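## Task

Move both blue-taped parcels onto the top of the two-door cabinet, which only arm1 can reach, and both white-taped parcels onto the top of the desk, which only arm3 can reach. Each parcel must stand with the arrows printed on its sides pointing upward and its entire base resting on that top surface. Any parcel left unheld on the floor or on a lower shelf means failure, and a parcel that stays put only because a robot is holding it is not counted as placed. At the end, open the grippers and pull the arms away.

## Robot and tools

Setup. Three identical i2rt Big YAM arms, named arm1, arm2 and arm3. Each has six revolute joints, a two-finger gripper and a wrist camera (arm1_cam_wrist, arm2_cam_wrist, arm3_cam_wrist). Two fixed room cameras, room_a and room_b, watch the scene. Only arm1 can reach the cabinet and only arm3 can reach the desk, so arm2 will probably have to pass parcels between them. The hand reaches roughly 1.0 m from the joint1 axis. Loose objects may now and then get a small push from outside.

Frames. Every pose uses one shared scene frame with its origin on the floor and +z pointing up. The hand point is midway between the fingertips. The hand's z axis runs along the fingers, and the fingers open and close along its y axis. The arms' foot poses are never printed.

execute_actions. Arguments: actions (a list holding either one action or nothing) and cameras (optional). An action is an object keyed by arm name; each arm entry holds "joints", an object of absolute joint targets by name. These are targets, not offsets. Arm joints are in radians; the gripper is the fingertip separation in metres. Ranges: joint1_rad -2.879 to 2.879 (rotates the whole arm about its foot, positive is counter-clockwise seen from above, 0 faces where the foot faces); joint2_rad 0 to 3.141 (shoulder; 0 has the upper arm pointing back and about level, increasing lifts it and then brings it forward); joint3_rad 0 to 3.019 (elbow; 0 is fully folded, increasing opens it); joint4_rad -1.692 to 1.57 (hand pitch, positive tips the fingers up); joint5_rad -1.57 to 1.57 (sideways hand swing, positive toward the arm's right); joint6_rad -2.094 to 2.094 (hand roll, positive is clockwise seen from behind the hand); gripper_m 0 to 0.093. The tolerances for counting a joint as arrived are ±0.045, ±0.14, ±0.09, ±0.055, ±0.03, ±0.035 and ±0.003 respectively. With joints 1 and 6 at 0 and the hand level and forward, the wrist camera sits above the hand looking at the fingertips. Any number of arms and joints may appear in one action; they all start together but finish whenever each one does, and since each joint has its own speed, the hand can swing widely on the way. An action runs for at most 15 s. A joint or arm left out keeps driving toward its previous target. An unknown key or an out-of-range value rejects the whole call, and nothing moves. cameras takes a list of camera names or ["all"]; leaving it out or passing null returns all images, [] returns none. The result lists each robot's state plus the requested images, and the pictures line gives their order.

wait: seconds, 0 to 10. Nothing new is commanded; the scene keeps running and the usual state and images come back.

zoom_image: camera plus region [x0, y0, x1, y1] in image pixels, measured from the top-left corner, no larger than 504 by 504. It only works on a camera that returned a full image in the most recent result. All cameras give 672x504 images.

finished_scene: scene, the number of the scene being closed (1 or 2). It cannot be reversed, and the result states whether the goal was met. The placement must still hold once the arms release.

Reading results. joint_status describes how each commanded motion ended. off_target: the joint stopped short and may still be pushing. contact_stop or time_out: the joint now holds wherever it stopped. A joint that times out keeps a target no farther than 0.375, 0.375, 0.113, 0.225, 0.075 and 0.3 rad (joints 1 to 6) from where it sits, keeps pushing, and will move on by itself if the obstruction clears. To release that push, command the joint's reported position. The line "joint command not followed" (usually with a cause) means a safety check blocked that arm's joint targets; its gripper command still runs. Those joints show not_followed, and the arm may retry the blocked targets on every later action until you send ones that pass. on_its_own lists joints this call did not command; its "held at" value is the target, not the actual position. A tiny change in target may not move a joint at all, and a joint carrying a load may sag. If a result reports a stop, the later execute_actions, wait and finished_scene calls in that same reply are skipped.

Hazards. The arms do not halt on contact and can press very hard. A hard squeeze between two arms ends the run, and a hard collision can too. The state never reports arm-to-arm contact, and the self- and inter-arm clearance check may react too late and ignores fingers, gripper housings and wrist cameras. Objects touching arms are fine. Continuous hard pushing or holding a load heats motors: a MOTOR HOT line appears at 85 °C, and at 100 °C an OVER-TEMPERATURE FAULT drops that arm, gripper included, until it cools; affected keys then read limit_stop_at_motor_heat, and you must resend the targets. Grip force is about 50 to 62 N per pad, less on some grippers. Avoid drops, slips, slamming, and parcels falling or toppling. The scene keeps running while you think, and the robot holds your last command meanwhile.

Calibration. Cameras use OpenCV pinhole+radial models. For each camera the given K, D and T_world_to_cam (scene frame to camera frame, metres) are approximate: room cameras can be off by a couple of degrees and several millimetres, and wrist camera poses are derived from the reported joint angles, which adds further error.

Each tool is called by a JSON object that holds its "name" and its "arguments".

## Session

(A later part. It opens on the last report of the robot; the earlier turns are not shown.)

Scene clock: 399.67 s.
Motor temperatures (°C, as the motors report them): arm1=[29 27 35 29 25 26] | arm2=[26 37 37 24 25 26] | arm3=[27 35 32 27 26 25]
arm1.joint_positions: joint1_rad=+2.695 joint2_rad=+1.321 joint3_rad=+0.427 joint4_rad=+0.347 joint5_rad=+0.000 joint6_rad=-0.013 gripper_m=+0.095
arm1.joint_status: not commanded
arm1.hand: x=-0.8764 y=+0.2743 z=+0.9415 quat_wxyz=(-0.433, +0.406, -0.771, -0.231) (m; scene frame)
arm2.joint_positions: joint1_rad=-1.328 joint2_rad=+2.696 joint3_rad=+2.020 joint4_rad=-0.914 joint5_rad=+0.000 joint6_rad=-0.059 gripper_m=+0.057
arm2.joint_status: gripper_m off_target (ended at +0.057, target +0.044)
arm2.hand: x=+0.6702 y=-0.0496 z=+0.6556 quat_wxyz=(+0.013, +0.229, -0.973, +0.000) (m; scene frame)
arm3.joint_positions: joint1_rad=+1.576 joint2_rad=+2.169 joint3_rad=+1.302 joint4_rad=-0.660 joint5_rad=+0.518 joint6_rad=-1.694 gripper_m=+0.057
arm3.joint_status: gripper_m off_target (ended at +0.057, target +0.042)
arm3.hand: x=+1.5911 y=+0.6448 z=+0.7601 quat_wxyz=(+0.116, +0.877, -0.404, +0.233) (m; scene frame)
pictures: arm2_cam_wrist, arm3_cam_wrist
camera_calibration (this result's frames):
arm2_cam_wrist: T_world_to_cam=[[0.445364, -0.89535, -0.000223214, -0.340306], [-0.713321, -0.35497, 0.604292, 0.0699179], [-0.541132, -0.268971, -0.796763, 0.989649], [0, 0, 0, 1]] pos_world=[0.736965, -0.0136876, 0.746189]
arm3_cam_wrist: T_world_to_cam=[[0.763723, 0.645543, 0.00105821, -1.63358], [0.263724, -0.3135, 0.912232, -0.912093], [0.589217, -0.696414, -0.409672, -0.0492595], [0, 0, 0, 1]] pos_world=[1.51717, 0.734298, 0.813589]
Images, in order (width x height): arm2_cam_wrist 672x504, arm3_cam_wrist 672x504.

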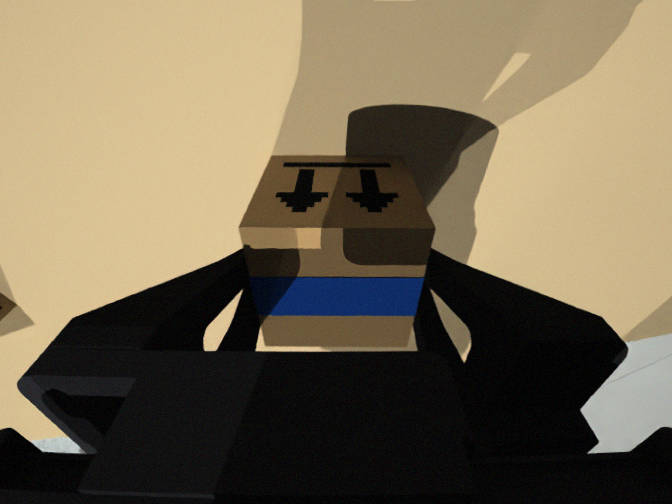

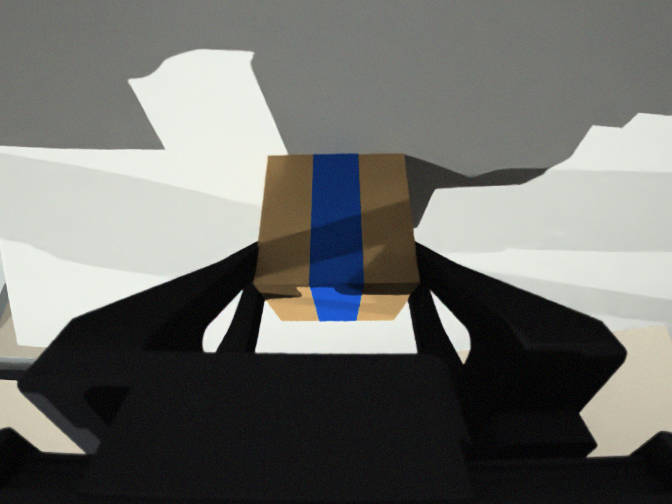

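{"name": "execute_actions", "arguments": {"actions": [{"arm2":{"joints":{"joint2_rad":2.42,"joint3_rad":1.92,"joint4_rad":-1.05}},"arm3":{"joints":{"joint2_rad":1.94,"joint3_rad":1.37,"joint4_rad":-0.94}}}], "cameras": ["arm2_cam_wrist","arm3_cam_wrist"]}}

Scene clock: 450.53 s.
Motor temperatures (°C, as the motors report them): arm1=[29 27 36 29 25 26] | arm2=[26 38 39 24 25 26] | arm3=[27 35 32 27 26 25]
arm1.joint_positions: joint1_rad=+2.695 joint2_rad=+1.321 joint3_rad=+0.427 joint4_rad=+0.347 joint5_rad=+0.000 joint6_rad=-0.013 gripper_m=+0.095
arm1.joint_status: not commanded
arm1.hand: x=-0.8764 y=+0.2743 z=+0.9415 quat_wxyz=(-0.433, +0.406, -0.771, -0.231) (m; scene frame)
arm2.joint_positions: joint1_rad=-1.328 joint2_rad=+2.416 joint3_rad=+1.900 joint4_rad=-1.047 joint5_rad=+0.000 joint6_rad=-0.059 gripper_m=+0.057
arm2.joint_status: all done
arm2.hand: x=+0.6697 y=-0.0506 z=+0.8048 quat_wxyz=(+0.000, +0.229, -0.973, -0.003) (m; scene frame)
arm3.joint_positions: joint1_rad=+1.576 joint2_rad=+1.931 joint3_rad=+1.341 joint4_rad=-0.925 joint5_rad=+0.518 joint6_rad=-1.694 gripper_m=+0.057
arm3.joint_status: all done
arm3.hand: x=+1.5909 y=+0.6458 z=+0.8950 quat_wxyz=(+0.110, +0.876, -0.405, +0.236) (m; scene frame)
pictures: arm2_cam_wrist, arm3_cam_wrist
camera_calibration (this result's frames):
arm2_cam_wrist: T_world_to_cam=[[0.445237, -0.895412, 0.00135012, -0.3421], [-0.728149, -0.361189, 0.58253, 0.0062242], [-0.521116, -0.260347, -0.812808, 1.1079], [0, 0, 0, 1]] pos_world=[0.734192, -0.0156334, 0.897346]
arm3_cam_wrist: T_world_to_cam=[[0.763583, 0.645559, 0.013956, -1.64557], [0.253964, -0.320126, 0.9127, -1.01533], [0.59367, -0.693378, -0.408391, -0.00337556], [0, 0, 0, 1]] pos_world=[1.51639, 0.734937, 0.948276]
Images, in order (width x height): arm2_cam_wrist 672x504, arm3_cam_wrist 672x504.

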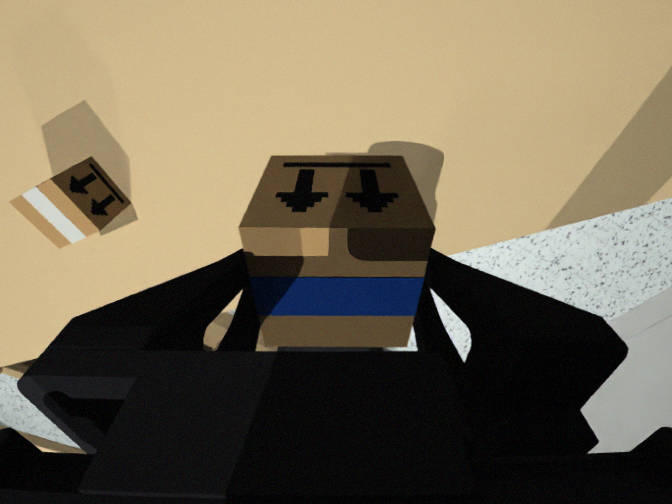

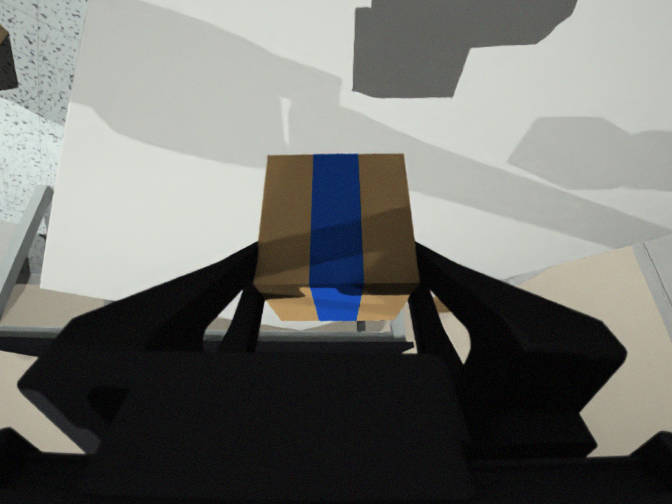

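{"name": "execute_actions", "arguments": {"actions": [{"arm2":{"joints":{"joint1_rad":1.175,"joint2_rad":2.33,"joint3_rad":1.73,"joint4_rad":-0.96,"joint6_rad":0.0}},"arm3":{"joints":{"joint1_rad":-1.37,"joint2_rad":1.6,"joint3_rad":1.0,"joint4_rad":0.79,"joint5_rad":0,"joint6_rad":0}}}], "cameras": ["arm2_cam_wrist","arm3_cam_wrist","room_a"]}}

Scene clock: 467.73 s.
Motor temperatures (°C, as the motors report them): arm1=[29 27 36 29 25 26] | arm2=[26 38 38 24 25 26] | arm3=[27 35 34 27 26 25]
arm1.joint_positions: joint1_rad=+2.695 joint2_rad=+1.321 joint3_rad=+0.427 joint4_rad=+0.347 joint5_rad=+0.000 joint6_rad=-0.013 gripper_m=+0.095
arm1.joint_status: not commanded
arm1.hand: x=-0.8764 y=+0.2743 z=+0.9415 quat_wxyz=(-0.433, +0.406, -0.771, -0.231) (m; scene frame)
arm2.joint_positions: joint1_rad=+1.182 joint2_rad=+2.352 joint3_rad=+1.731 joint4_rad=-0.953 joint5_rad=-0.002 joint6_rad=-0.015 gripper_m=+0.057
arm2.joint_status: all done
arm2.hand: x=-0.5894 y=-0.1720 z=+0.8006 quat_wxyz=(+0.001, +0.994, -0.106, -0.002) (m; scene frame)
arm3.joint_positions: joint1_rad=-1.375 joint2_rad=+1.607 joint3_rad=+1.008 joint4_rad=+0.755 joint5_rad=+0.002 joint6_rad=-0.014 gripper_m=+0.057
arm3.joint_status: all done
arm3.hand: x=+0.6190 y=-0.0590 z=+1.1947 quat_wxyz=(-0.288, -0.600, -0.250, +0.703) (m; scene frame)
pictures: arm2_cam_wrist, arm3_cam_wrist, room_a
camera_calibration (this result's frames):
arm2_cam_wrist: T_world_to_cam=[[0.213023, 0.977037, 0.00439856, 0.292554], [0.795062, -0.17596, 0.580443, -0.0207291], [0.567888, -0.120151, -0.814289, 1.08392], [0, 0, 0, 1]] pos_world=[-0.661383, -0.15925, 0.893365]
arm3_cam_wrist: T_world_to_cam=[[-0.697619, 0.71645, -0.00512169, 0.478857], [0.326377, 0.311418, -0.892467, 0.881392], [-0.637813, -0.624274, -0.451084, 1.02471], [0, 0, 0, 1]] pos_world=[0.699966, 0.0221394, 1.2513]
Images, in order (width x height): arm2_cam_wrist 672x504, arm3_cam_wrist 672x504, room_a 672x504.

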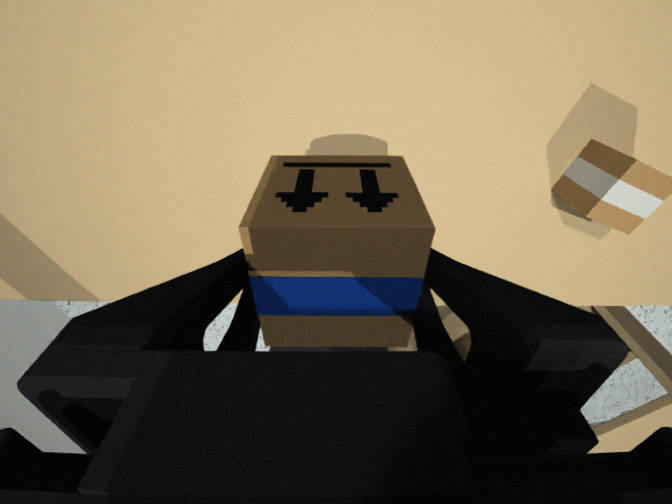

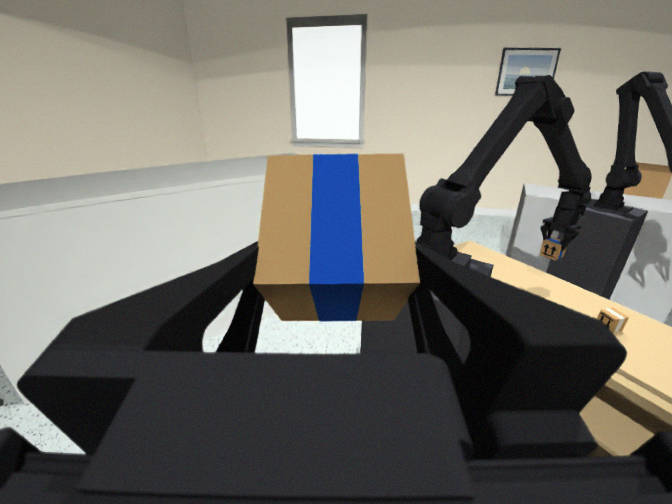

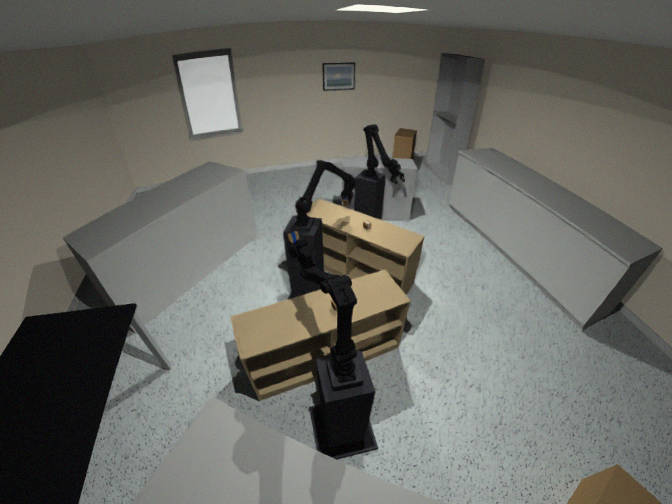

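{"name": "execute_actions", "arguments": {"actions": [{"arm2":{"joints":{"joint2_rad":2.56,"joint3_rad":1.775,"joint4_rad":-0.75}},"arm3":{"joints":{"joint2_rad":2.22,"joint3_rad":0.92,"joint4_rad":0.83}}}], "cameras": ["arm2_cam_wrist","arm3_cam_wrist"]}}

Scene clock: 480.87 s.
Motor temperatures (°C, as the motors report them): arm1=[29 27 36 29 25 26] | arm2=[26 38 37 24 25 26] | arm3=[27 34 34 27 26 25]
arm1.joint_positions: joint1_rad=+2.695 joint2_rad=+1.321 joint3_rad=+0.427 joint4_rad=+0.347 joint5_rad=+0.000 joint6_rad=-0.013 gripper_m=+0.095
arm1.joint_status: not commanded
arm1.hand: x=-0.8764 y=+0.2743 z=+0.9415 quat_wxyz=(-0.433, +0.406, -0.771, -0.231) (m; scene frame)
arm2.joint_positions: joint1_rad=+1.182 joint2_rad=+2.586 joint3_rad=+1.753 joint4_rad=-0.759 joint5_rad=-0.001 joint6_rad=-0.015 gripper_m=+0.057
arm2.joint_status: all done
arm2.hand: x=-0.5755 y=-0.1751 z=+0.6613 quat_wxyz=(+0.001, +0.994, -0.106, +0.006) (m; scene frame)
arm3.joint_positions: joint1_rad=-1.375 joint2_rad=+2.244 joint3_rad=+0.911 joint4_rad=+0.810 joint5_rad=+0.002 joint6_rad=-0.014 gripper_m=+0.057
arm3.joint_status: all done
arm3.hand: x=+0.6556 y=-0.0271 z=+0.7558 quat_wxyz=(-0.191, -0.798, -0.336, +0.462) (m; scene frame)
pictures: arm2_cam_wrist, arm3_cam_wrist
camera_calibration (this result's frames):
arm2_cam_wrist: T_world_to_cam=[[0.212939, 0.977053, 0.00491205, 0.292856], [0.784919, -0.174055, 0.594648, 0.0336444], [0.581858, -0.122768, -0.803971, 0.962906], [0, 0, 0, 1]] pos_world=[-0.649043, -0.162066, 0.752704]
arm3_cam_wrist: T_world_to_cam=[[-0.701169, 0.712986, 0.00378681, 0.474755], [0.648579, 0.640017, -0.411975, -0.0976417], [-0.296156, -0.286408, -0.911187, 1.00291], [0, 0, 0, 1]] pos_world=[0.693231, 0.011241, 0.871819]
Images, in order (width x height): arm2_cam_wrist 672x504, arm3_cam_wrist 672x504.

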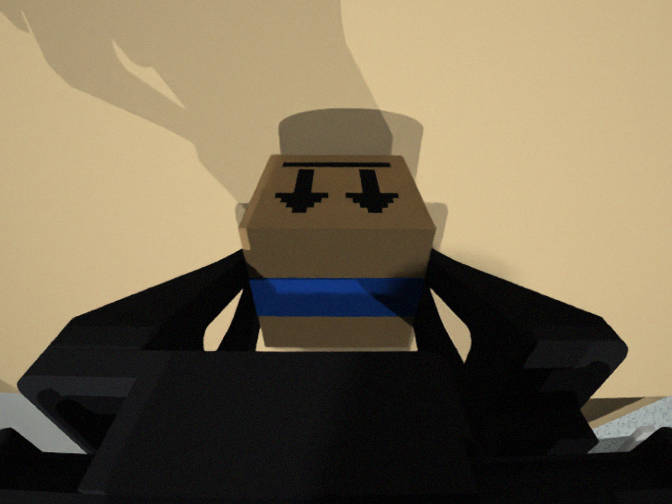

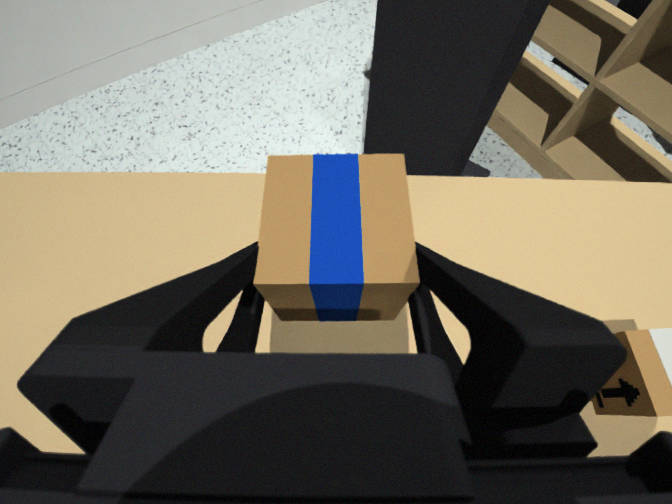

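{"name": "execute_actions", "arguments": {"actions": [{"arm2":{"joints":{"gripper_m":0.09}},"arm3":{"joints":{"joint2_rad":2.47,"joint3_rad":1.04,"joint4_rad":0.975}}}], "cameras": ["arm2_cam_wrist","arm3_cam_wrist"]}}

Scene clock: 491.20 s.
Motor temperatures (°C, as the motors report them): arm1=[29 27 36 29 25 26] | arm2=[26 39 37 24 25 26] | arm3=[27 35 33 27 26 25]
arm1.joint_positions: joint1_rad=+2.695 joint2_rad=+1.321 joint3_rad=+0.427 joint4_rad=+0.347 joint5_rad=+0.000 joint6_rad=-0.013 gripper_m=+0.095
arm1.joint_status: not commanded
arm1.hand: x=-0.8764 y=+0.2743 z=+0.9415 quat_wxyz=(-0.433, +0.406, -0.771, -0.231) (m; scene frame)
arm2.joint_positions: joint1_rad=+1.182 joint2_rad=+2.586 joint3_rad=+1.753 joint4_rad=-0.759 joint5_rad=-0.001 joint6_rad=-0.015 gripper_m=+0.090
arm2.joint_status: all done
arm2.hand: x=-0.5756 y=-0.1751 z=+0.6615 quat_wxyz=(+0.001, +0.994, -0.107, +0.006) (m; scene frame)
arm3.joint_positions: joint1_rad=-1.375 joint2_rad=+2.490 joint3_rad=+1.035 joint4_rad=+0.946 joint5_rad=+0.002 joint6_rad=-0.014 gripper_m=+0.057
arm3.joint_status: all done
arm3.hand: x=+0.6500 y=-0.0335 z=+0.6722 quat_wxyz=(-0.193, -0.795, -0.334, +0.467) (m; scene frame)
pictures: arm2_cam_wrist, arm3_cam_wrist
camera_calibration (this result's frames):
arm2_cam_wrist: T_world_to_cam=[[0.213314, 0.976971, 0.00492233, 0.293048], [0.785073, -0.174409, 0.594342, 0.0338516], [0.581513, -0.122917, -0.804198, 0.963106], [0, 0, 0, 1]] pos_world=[-0.649146, -0.162013, 0.752966]
arm3_cam_wrist: T_world_to_cam=[[-0.70106, 0.713093, 0.00365031, 0.475827], [0.644705, 0.635997, -0.424103, -0.113853], [-0.304746, -0.294968, -0.905607, 0.924771], [0, 0, 0, 1]] pos_world=[0.688805, 0.00587993, 0.787457]
Images, in order (width x height): arm2_cam_wrist 672x504, arm3_cam_wrist 672x504.

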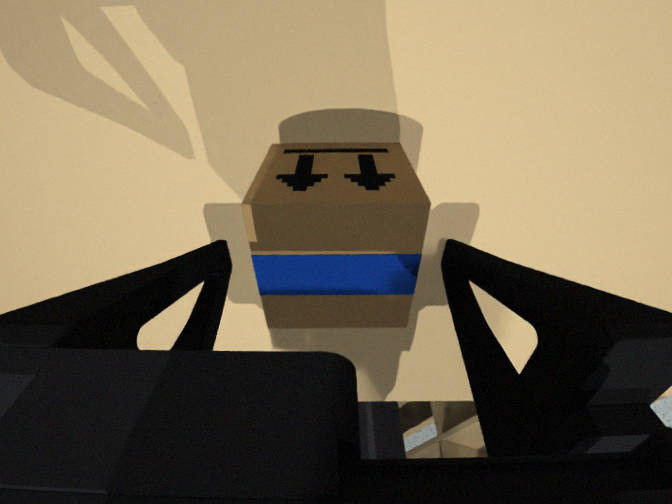

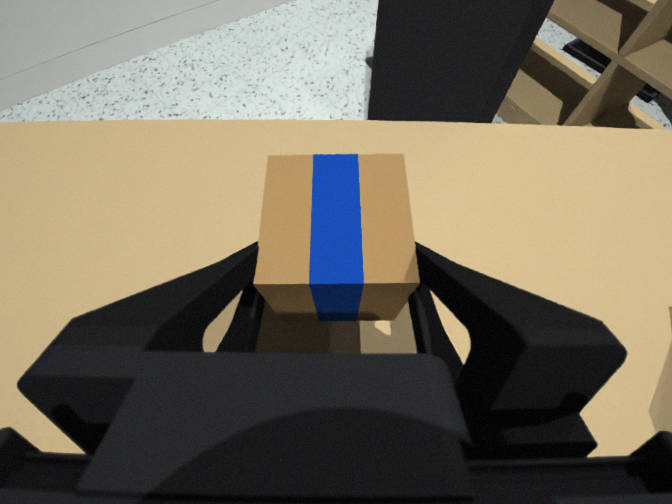

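{"name": "execute_actions", "arguments": {"actions": [{"arm2":{"joints":{"joint2_rad":2.37,"joint3_rad":1.75,"joint4_rad":-0.95}},"arm3":{"joints":{"joint2_rad":2.515,"joint4_rad":0.93}}}], "cameras": ["arm2_cam_wrist","arm3_cam_wrist"]}}

Scene clock: 514.57 s.
Motor temperatures (°C, as the motors report them): arm1=[29 27 36 29 25 26] | arm2=[26 39 37 24 25 26] | arm3=[27 36 31 27 25 25]
arm1.joint_positions: joint1_rad=+2.695 joint2_rad=+1.321 joint3_rad=+0.427 joint4_rad=+0.347 joint5_rad=+0.000 joint6_rad=-0.013 gripper_m=+0.095
arm1.joint_status: not commanded
arm1.hand: x=-0.8764 y=+0.2743 z=+0.9415 quat_wxyz=(-0.433, +0.406, -0.771, -0.231) (m; scene frame)
arm2.joint_positions: joint1_rad=+1.182 joint2_rad=+2.358 joint3_rad=+1.739 joint4_rad=-0.943 joint5_rad=-0.001 joint6_rad=-0.015 gripper_m=+0.090
arm2.joint_status: all done
arm2.hand: x=-0.5938 y=-0.1709 z=+0.7992 quat_wxyz=(+0.000, +0.994, -0.107, -0.008) (m; scene frame)
arm3.joint_positions: joint1_rad=-1.375 joint2_rad=+2.504 joint3_rad=+1.035 joint4_rad=+0.941 joint5_rad=+0.002 joint6_rad=-0.014 gripper_m=+0.057
arm3.joint_status: all done
arm3.hand: x=+0.6538 y=-0.0299 z=+0.6627 quat_wxyz=(-0.190, -0.800, -0.336, +0.460) (m; scene frame)
pictures: arm2_cam_wrist, arm3_cam_wrist
camera_calibration (this result's frames):
arm2_cam_wrist: T_world_to_cam=[[0.213457, 0.976938, 0.00531712, 0.291872], [0.801311, -0.178192, 0.571094, -0.0054387], [0.558871, -0.117643, -0.820868, 1.08571], [0, 0, 0, 1]] pos_world=[-0.664715, -0.158383, 0.892778]
arm3_cam_wrist: T_world_to_cam=[[-0.701215, 0.712939, 0.00384469, 0.475848], [0.650204, 0.641705, -0.406755, -0.137567], [-0.292458, -0.282723, -0.913529, 0.915986], [0, 0, 0, 1]] pos_world=[0.691007, 0.00799702, 0.778995]
Images, in order (width x height): arm2_cam_wrist 672x504, arm3_cam_wrist 672x504.

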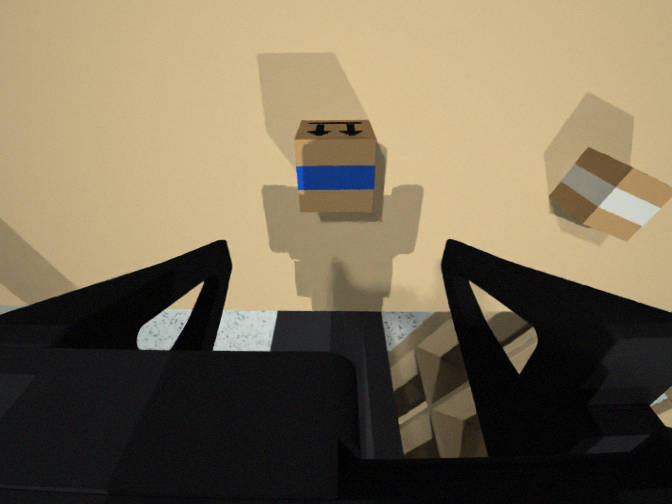

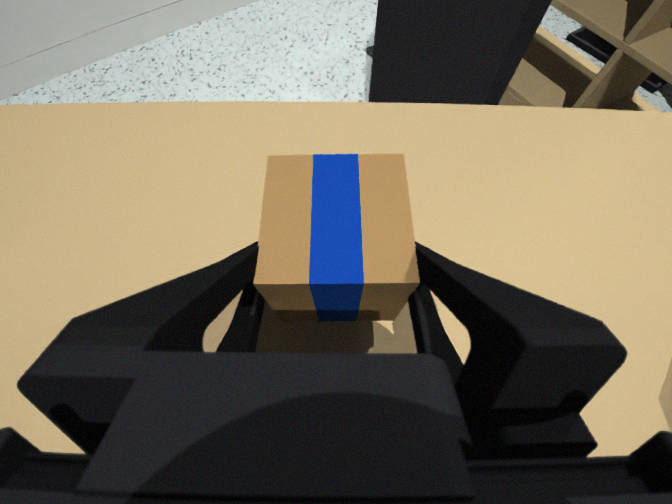

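{"name": "execute_actions", "arguments": {"actions": [{"arm2":{"joints":{"joint1_rad":0.665,"joint2_rad":2.5,"joint3_rad":1.915,"joint4_rad":-1.025,"joint5_rad":-0.516,"joint6_rad":1.40,"gripper_m":0.093}},"arm3":{"joints":{"gripper_m":0.09}}}], "cameras": ["arm2_cam_wrist","arm3_cam_wrist","room_a"]}}

Scene clock: 519.50 s.
Motor temperatures (°C, as the motors report them): arm1=[29 27 36 29 25 26] | arm2=[26 39 38 24 25 26] | arm3=[27 36 31 27 25 25]
arm1.joint_positions: joint1_rad=+2.695 joint2_rad=+1.321 joint3_rad=+0.427 joint4_rad=+0.347 joint5_rad=+0.000 joint6_rad=-0.013 gripper_m=+0.095
arm1.joint_status: not commanded
arm1.hand: x=-0.8764 y=+0.2743 z=+0.9415 quat_wxyz=(-0.433, +0.406, -0.771, -0.231) (m; scene frame)
arm2.joint_positions: joint1_rad=+0.676 joint2_rad=+2.505 joint3_rad=+1.879 joint4_rad=-1.017 joint5_rad=-0.514 joint6_rad=+1.383 gripper_m=+0.093
arm2.joint_status: all done
arm2.hand: x=-0.5060 y=+0.0611 z=+0.7710 quat_wxyz=(+0.232, +0.466, -0.846, +0.112) (m; scene frame)
arm3.joint_positions: joint1_rad=-1.375 joint2_rad=+2.504 joint3_rad=+1.035 joint4_rad=+0.941 joint5_rad=+0.002 joint6_rad=-0.014 gripper_m=+0.090
arm3.joint_status: all done
arm3.hand: x=+0.6538 y=-0.0299 z=+0.6627 quat_wxyz=(-0.190, -0.800, -0.336, +0.460) (m; scene frame)
pictures: arm2_cam_wrist, arm3_cam_wrist, room_a
camera_calibration (this result's frames):
arm2_cam_wrist: T_world_to_cam=[[0.841994, -0.539074, -0.0210932, 0.477702], [-0.206583, -0.358292, 0.910467, -0.778986], [-0.498367, -0.762251, -0.413043, 0.230761], [0, 0, 0, 1]] pos_world=[-0.448144, 0.15431, 0.814631]
arm3_cam_wrist: T_world_to_cam=[[-0.701079, 0.713075, 0.00351554, 0.475981], [0.650423, 0.641486, -0.406751, -0.137719], [-0.292299, -0.282878, -0.913532, 0.91588], [0, 0, 0, 1]] pos_world=[0.690987, 0.0080168, 0.778995]
Images, in order (width x height): arm2_cam_wrist 672x504, arm3_cam_wrist 672x504, room_a 672x504.

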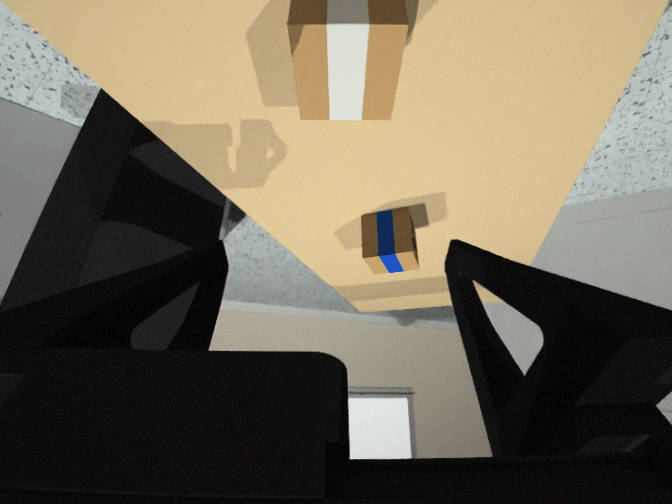

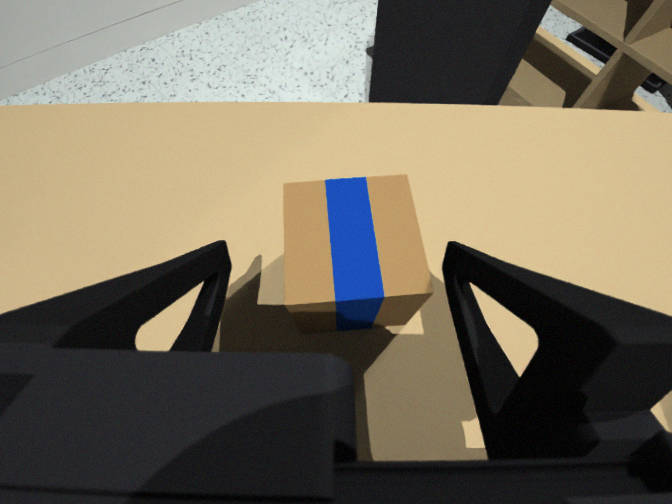

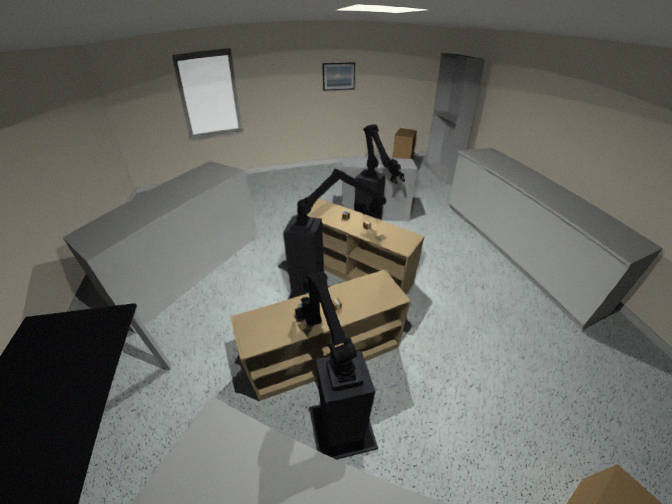

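{"name": "execute_actions", "arguments": {"actions": [{"arm2":{"joints":{"joint2_rad":2.725,"joint3_rad":2.02,"joint4_rad":-0.89}},"arm3":{"joints":{"joint2_rad":2.0,"joint3_rad":1.0,"joint4_rad":0.5,"gripper_m":0.093}}}], "cameras": ["arm2_cam_wrist","arm3_cam_wrist"]}}

Scene clock: 542.03 s.
Motor temperatures (°C, as the motors report them): arm1=[29 27 36 29 25 26] | arm2=[26 39 39 24 25 26] | arm3=[27 35 30 27 25 25]
arm1.joint_positions: joint1_rad=+2.695 joint2_rad=+1.321 joint3_rad=+0.427 joint4_rad=+0.347 joint5_rad=+0.000 joint6_rad=-0.013 gripper_m=+0.095
arm1.joint_status: not commanded
arm1.hand: x=-0.8764 y=+0.2743 z=+0.9415 quat_wxyz=(-0.433, +0.406, -0.771, -0.231) (m; scene frame)
arm2.joint_positions: joint1_rad=+0.661 joint2_rad=+2.699 joint3_rad=+2.001 joint4_rad=-0.907 joint5_rad=-0.526 joint6_rad=+1.399 gripper_m=+0.093
arm2.joint_status: all done
arm2.hand: x=-0.5156 y=+0.0803 z=+0.6804 quat_wxyz=(+0.244, +0.457, -0.850, +0.096) (m; scene frame)
arm3.joint_positions: joint1_rad=-1.375 joint2_rad=+1.988 joint3_rad=+0.995 joint4_rad=+0.515 joint5_rad=+0.002 joint6_rad=-0.014 gripper_m=+0.093
arm3.joint_status: all done
arm3.hand: x=+0.6194 y=-0.0620 z=+0.8812 quat_wxyz=(-0.198, -0.788, -0.331, +0.479) (m; scene frame)
pictures: arm2_cam_wrist, arm3_cam_wrist
camera_calibration (this result's frames):
arm2_cam_wrist: T_world_to_cam=[[0.824696, -0.563084, -0.0530419, 0.508992], [-0.189915, -0.364042, 0.911815, -0.68346], [-0.532738, -0.741896, -0.407162, 0.179799], [0, 0, 0, 1]] pos_world=[-0.453777, 0.171189, 0.723394]
arm3_cam_wrist: T_world_to_cam=[[-0.700692, 0.713457, 0.00299246, 0.474259], [0.63564, 0.626162, -0.451534, 0.0417925], [-0.324024, -0.314484, -0.892249, 1.0953], [0, 0, 0, 1]] pos_world=[0.660649, -0.0200776, 0.994734]
Images, in order (width x height): arm2_cam_wrist 672x504, arm3_cam_wrist 672x504.

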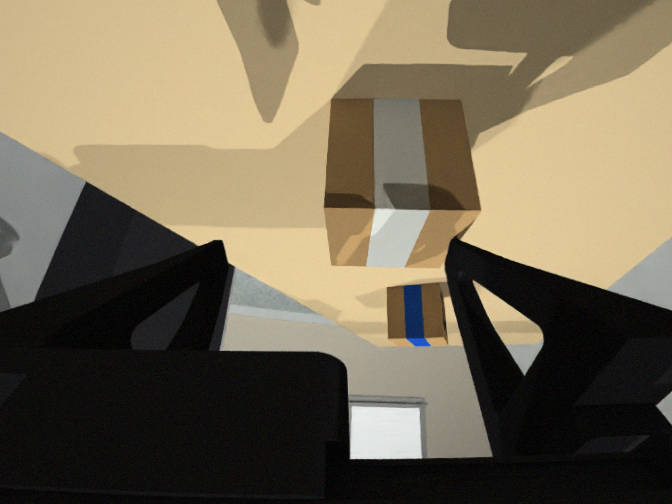

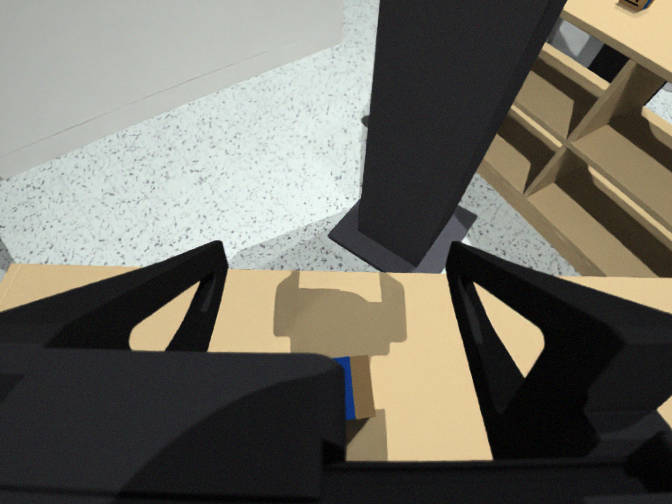

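{"name": "execute_actions", "arguments": {"actions": []}}

Scene clock: 562.70 s.
Motor temperatures (°C, as the motors report them): arm1=[29 27 36 29 25 26] | arm2=[26 39 38 24 25 26] | arm3=[27 35 32 27 25 25]
arm1.joint_positions: joint1_rad=+2.695 joint2_rad=+1.321 joint3_rad=+0.427 joint4_rad=+0.347 joint5_rad=+0.000 joint6_rad=-0.013 gripper_m=+0.095
arm1.joint_status: not commanded
arm1.hand: x=-0.8764 y=+0.2743 z=+0.9415 quat_wxyz=(-0.433, +0.406, -0.771, -0.231) (m; scene frame)
arm2.joint_positions: joint1_rad=+0.661 joint2_rad=+2.699 joint3_rad=+2.001 joint4_rad=-0.907 joint5_rad=-0.526 joint6_rad=+1.399 gripper_m=+0.093
arm2.joint_status: all done
arm2.hand: x=-0.5156 y=+0.0803 z=+0.6804 quat_wxyz=(+0.244, +0.457, -0.850, +0.096) (m; scene frame)
arm3.joint_positions: joint1_rad=-1.375 joint2_rad=+1.988 joint3_rad=+0.995 joint4_rad=+0.515 joint5_rad=+0.002 joint6_rad=-0.014 gripper_m=+0.093
arm3.joint_status: all done
arm3.hand: x=+0.6194 y=-0.0620 z=+0.8812 quat_wxyz=(-0.198, -0.788, -0.331, +0.479) (m; scene frame)
pictures: arm1_cam_wrist, arm2_cam_wrist, arm3_cam_wrist, room_a, room_b
camera_calibration (this result's frames):
arm1_cam_wrist: T_world_to_cam=[[0.830984, -0.556286, 0.00338133, 0.880137], [-0.509904, -0.7641, -0.395156, 0.138437], [0.222404, 0.326645, -0.918608, 1.08893], [0, 0, 0, 1]] pos_world=[-0.902973, 0.239694, 1.05203]
arm2_cam_wrist: T_world_to_cam=[[0.824696, -0.563084, -0.0530419, 0.508992], [-0.189915, -0.364042, 0.911815, -0.68346], [-0.532738, -0.741896, -0.407162, 0.179799], [0, 0, 0, 1]] pos_world=[-0.453777, 0.171189, 0.723394]
arm3_cam_wrist: T_world_to_cam=[[-0.700692, 0.713457, 0.00299246, 0.474259], [0.63564, 0.626162, -0.451534, 0.0417925], [-0.324024, -0.314484, -0.892249, 1.0953], [0, 0, 0, 1]] pos_world=[0.660649, -0.0200776, 0.994734]
Images, in order (width x height): arm1_cam_wrist 672x504, arm2_cam_wrist 672x504, arm3_cam_wrist 672x504, room_a 672x504, room_b 672x504.

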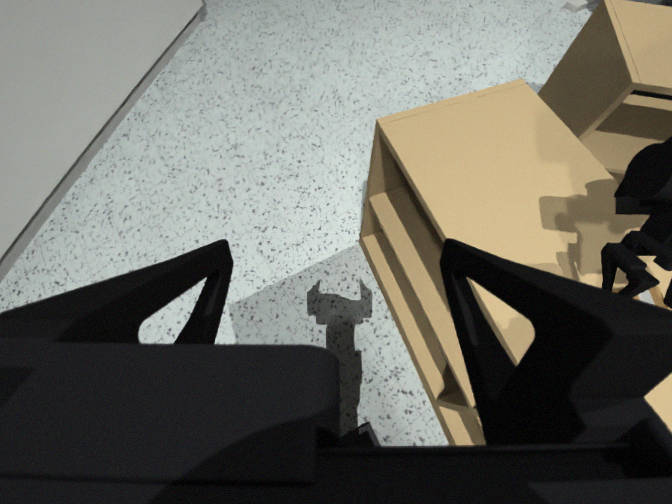

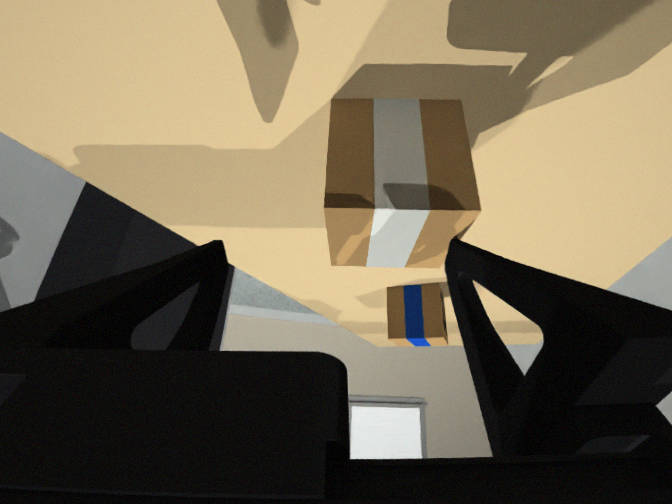

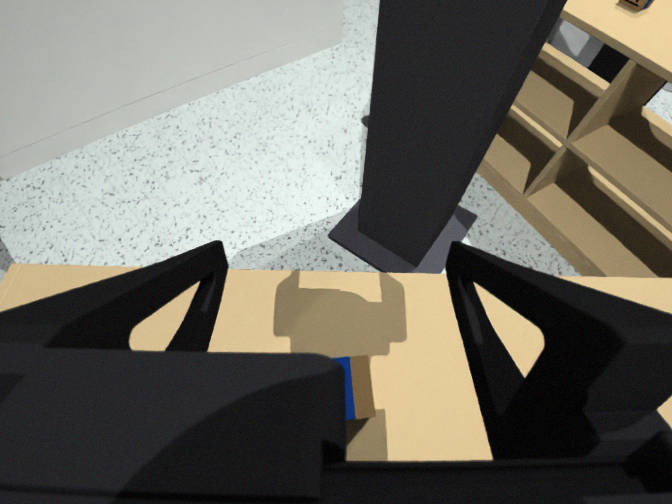

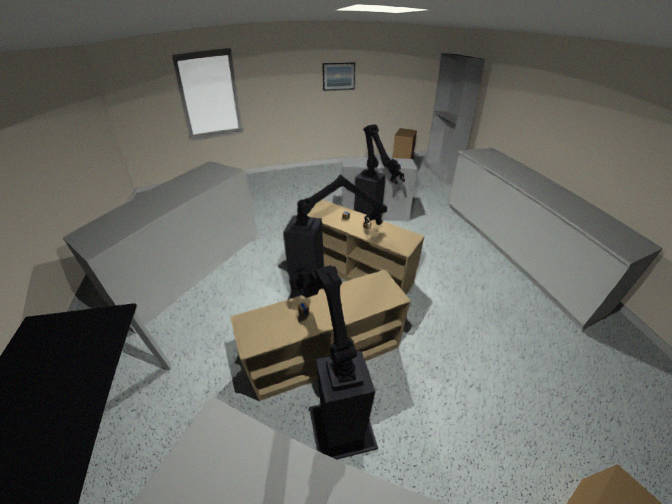

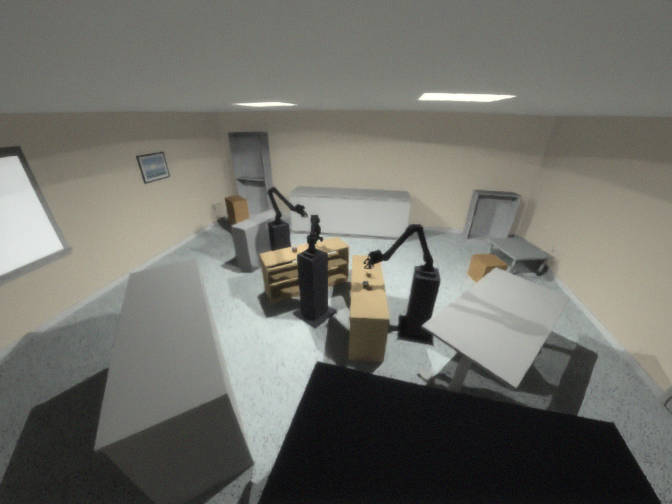

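{"name": "execute_actions", "arguments": {"actions": [{"arm2":{"joints":{"joint2_rad":2.61,"joint1_rad":0.676}},"arm3":{"joints":{"joint1_rad":-1.725,"joint3_rad":1.70,"joint4_rad":-0.98}}}], "cameras": ["arm2_cam_wrist","arm3_cam_wrist"]}}

Scene clock: 599.37 s.
Motor temperatures (°C, as the motors report them): arm1=[29 27 36 29 25 26] | arm2=[26 40 38 24 25 25] | arm3=[27 35 33 27 25 25]
arm1.joint_positions: joint1_rad=+2.695 joint2_rad=+1.321 joint3_rad=+0.427 joint4_rad=+0.347 joint5_rad=+0.000 joint6_rad=-0.013 gripper_m=+0.095
arm1.joint_status: not commanded
arm1.hand: x=-0.8764 y=+0.2743 z=+0.9415 quat_wxyz=(-0.433, +0.406, -0.771, -0.231) (m; scene frame)
arm2.joint_positions: joint1_rad=+0.663 joint2_rad=+2.614 joint3_rad=+2.001 joint4_rad=-0.897 joint5_rad=-0.519 joint6_rad=+1.399 gripper_m=+0.093
arm2.joint_status: all done
arm2.hand: x=-0.5377 y=+0.1010 z=+0.7369 quat_wxyz=(+0.255, +0.468, -0.845, +0.052) (m; scene frame)
arm3.joint_positions: joint1_rad=-1.724 joint2_rad=+1.994 joint3_rad=+1.649 joint4_rad=-0.964 joint5_rad=+0.002 joint6_rad=-0.012 gripper_m=+0.093
arm3.joint_status: all done
arm3.hand: x=+0.4884 y=+0.1281 z=+0.9447 quat_wxyz=(-0.029, -0.967, -0.221, +0.125) (m; scene frame)
pictures: arm2_cam_wrist, arm3_cam_wrist
camera_calibration (this result's frames):
arm2_cam_wrist: T_world_to_cam=[[0.818939, -0.55544, -0.144312, 0.605264], [-0.131573, -0.426493, 0.89487, -0.681483], [-0.558595, -0.713856, -0.422352, 0.200914], [0, 0, 0, 1]] pos_world=[-0.47311, 0.188964, 0.782042]
arm3_cam_wrist: T_world_to_cam=[[-0.423482, 0.905867, 0.00825028, 0.0816818], [0.847389, 0.392891, 0.357166, -0.802794], [0.320303, 0.158245, -0.934005, 0.833413], [0, 0, 0, 1]] pos_world=[0.447925, 0.109535, 1.06447]
Images, in order (width x height): arm2_cam_wrist 672x504, arm3_cam_wrist 672x504.

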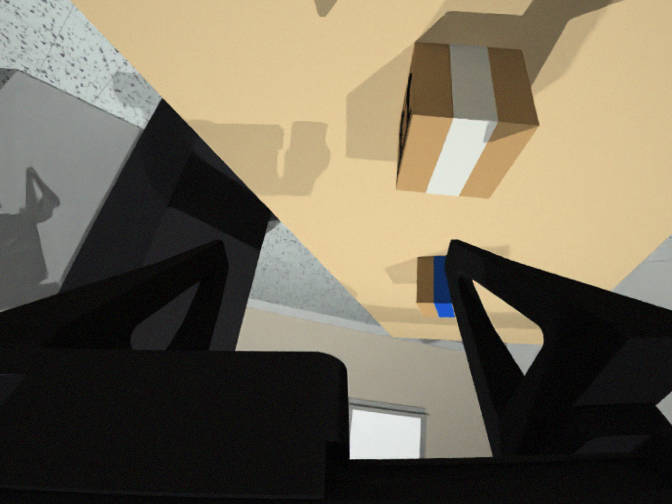

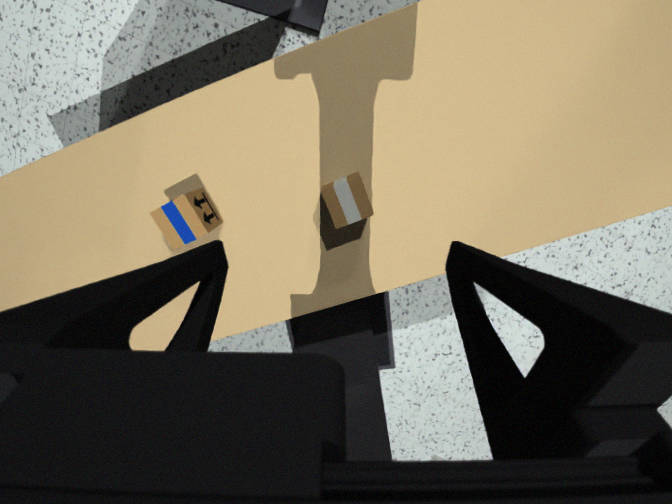

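{"name": "zoom_image", "arguments": {"camera": "arm3_cam_wrist", "region": [130, 150, 400, 270]}}

{"name": "zoom_image", "arguments": {"camera": "arm2_cam_wrist", "region": [340, 20, 580, 220]}}

Region (130, 150, 400, 270) of arm3_cam_wrist's 672x504 image, scaled by 1.867, with more detail than that image has.

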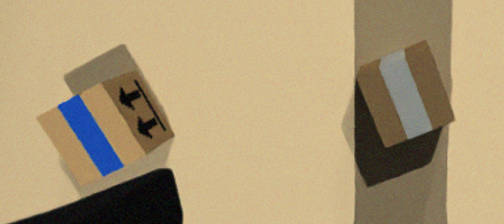

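Region (340, 20, 580, 220) of arm2_cam_wrist's 672x504 image, scaled by 2.100, with more detail than that image has.

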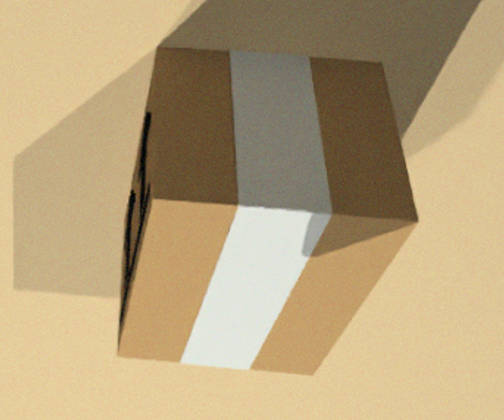

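{"name": "execute_actions", "arguments": {"actions": [{"arm2":{"joints":{"joint1_rad":0.692,"joint2_rad":2.64,"joint3_rad":1.92,"joint4_rad":-0.92}},"arm3":{"joints":{"joint1_rad":-1.75,"joint2_rad":2.31,"joint3_rad":1.65,"joint4_rad":-0.88,"joint6_rad":-0.407}}}], "cameras": ["arm2_cam_wrist","arm3_cam_wrist"]}}

Scene clock: 637.50 s.
Motor temperatures (°C, as the motors report them): arm1=[29 27 36 29 25 26] | arm2=[26 41 39 24 25 25] | arm3=[27 37 41 27 25 25]
arm1.joint_positions: joint1_rad=+2.695 joint2_rad=+1.321 joint3_rad=+0.427 joint4_rad=+0.347 joint5_rad=+0.000 joint6_rad=-0.013 gripper_m=+0.095
arm1.joint_status: not commanded
arm1.hand: x=-0.8764 y=+0.2743 z=+0.9415 quat_wxyz=(-0.433, +0.406, -0.771, -0.231) (m; scene frame)
arm2.joint_positions: joint1_rad=+0.684 joint2_rad=+2.639 joint3_rad=+1.916 joint4_rad=-0.915 joint5_rad=-0.519 joint6_rad=+1.399 gripper_m=+0.093
arm2.joint_status: all done
arm2.hand: x=-0.5087 y=+0.0548 z=+0.6952 quat_wxyz=(+0.234, +0.463, -0.847, +0.113) (m; scene frame)
arm3.joint_positions: joint1_rad=-1.743 joint2_rad=+2.322 joint3_rad=+1.637 joint4_rad=-0.892 joint5_rad=+0.002 joint6_rad=-0.392 gripper_m=+0.093
arm3.joint_status: all done
arm3.hand: x=+0.5193 y=+0.1539 z=+0.7376 quat_wxyz=(-0.002, -0.919, -0.395, -0.005) (m; scene frame)
pictures: arm2_cam_wrist, arm3_cam_wrist
camera_calibration (this result's frames):
arm2_cam_wrist: T_world_to_cam=[[0.838664, -0.544307, -0.0192895, 0.472299], [-0.208199, -0.353115, 0.91212, -0.715048], [-0.503285, -0.760946, -0.409469, 0.188237], [0, 0, 0, 1]] pos_world=[-0.450235, 0.14782, 0.738398]
arm3_cam_wrist: T_world_to_cam=[[-0.718794, 0.695209, 0.00452346, 0.261583], [0.563687, 0.578977, 0.589104, -0.81755], [0.406931, 0.425994, -0.808045, 0.446914], [0, 0, 0, 1]] pos_world=[0.467003, 0.101105, 0.841565]
Images, in order (width x height): arm2_cam_wrist 672x504, arm3_cam_wrist 672x504.

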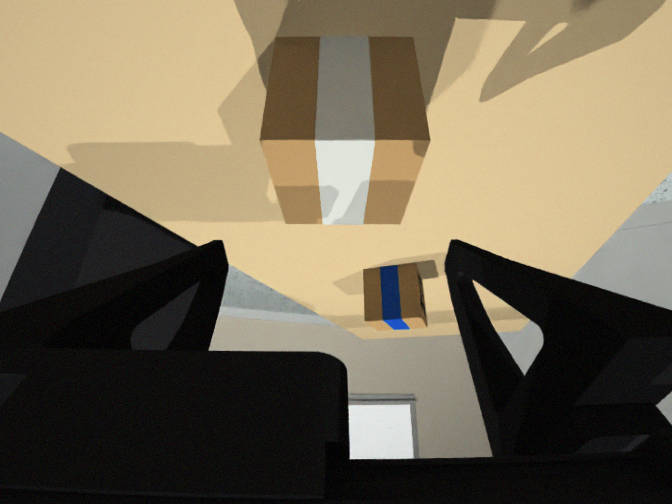

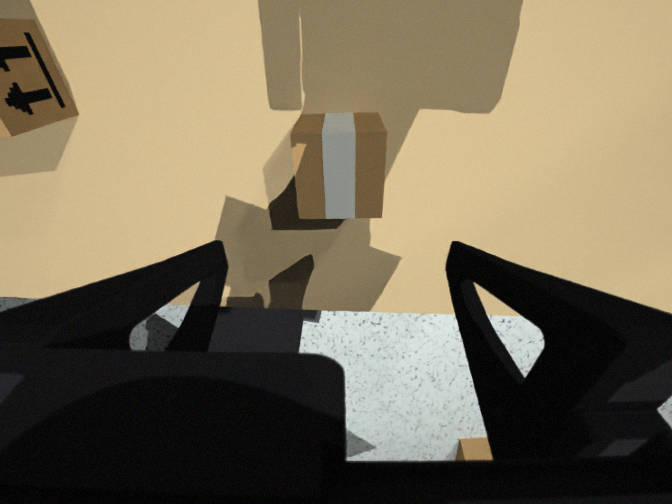

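{"name": "execute_actions", "arguments": {"actions": [{"arm2":{"joints":{"joint2_rad":2.75,"joint3_rad":2.0,"joint4_rad":-0.86}},"arm3":{"joints":{"joint2_rad":2.485,"joint3_rad":1.70,"joint4_rad":-0.75}}}], "cameras": ["arm2_cam_wrist","arm3_cam_wrist"]}}

Scene clock: 652.50 s.
Motor temperatures (°C, as the motors report them): arm1=[29 27 36 29 25 26] | arm2=[26 41 38 24 25 25] | arm3=[27 38 38 27 25 25]
arm1.joint_positions: joint1_rad=+2.695 joint2_rad=+1.321 joint3_rad=+0.427 joint4_rad=+0.347 joint5_rad=+0.000 joint6_rad=-0.013 gripper_m=+0.095
arm1.joint_status: not commanded
arm1.hand: x=-0.8764 y=+0.2743 z=+0.9415 quat_wxyz=(-0.433, +0.406, -0.771, -0.231) (m; scene frame)
arm2.joint_positions: joint1_rad=+0.684 joint2_rad=+2.756 joint3_rad=+1.967 joint4_rad=-0.865 joint5_rad=-0.519 joint6_rad=+1.399 gripper_m=+0.093
arm2.joint_status: all done
arm2.hand: x=-0.5026 y=+0.0490 z=+0.6335 quat_wxyz=(+0.232, +0.461, -0.848, +0.120) (m; scene frame)
arm3.joint_positions: joint1_rad=-1.743 joint2_rad=+2.501 joint3_rad=+1.675 joint4_rad=-0.765 joint5_rad=+0.002 joint6_rad=-0.392 gripper_m=+0.093
arm3.joint_status: all done
arm3.hand: x=+0.5238 y=+0.1552 z=+0.6398 quat_wxyz=(-0.002, -0.919, -0.395, -0.012) (m; scene frame)
pictures: arm2_cam_wrist, arm3_cam_wrist
camera_calibration (this result's frames):
arm2_cam_wrist: T_world_to_cam=[[0.83883, -0.544378, -0.00420448, 0.453401], [-0.218591, -0.343879, 0.913217, -0.665871], [-0.498581, -0.765114, -0.407452, 0.162962], [0, 0, 0, 1]] pos_world=[-0.44463, 0.142527, 0.67639]
arm3_cam_wrist: T_world_to_cam=[[-0.719145, 0.69486, -0.000612578, 0.267841], [0.555961, 0.575921, 0.599352, -0.765207], [0.416818, 0.43068, -0.800486, 0.354794], [0, 0, 0, 1]] pos_world=[0.470157, 0.101784, 0.742799]
Images, in order (width x height): arm2_cam_wrist 672x504, arm3_cam_wrist 672x504.

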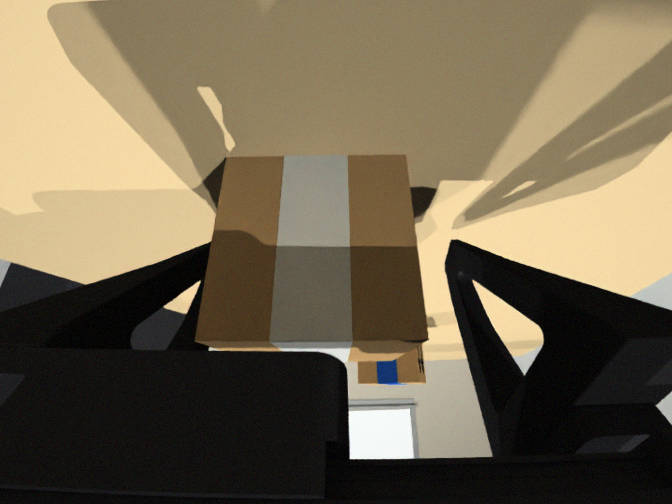

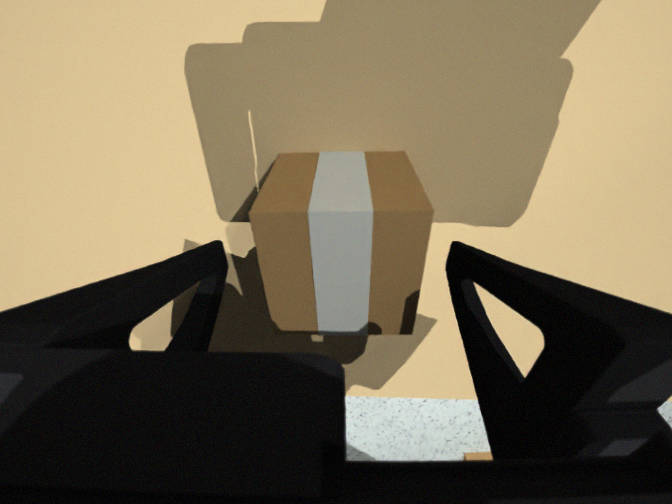

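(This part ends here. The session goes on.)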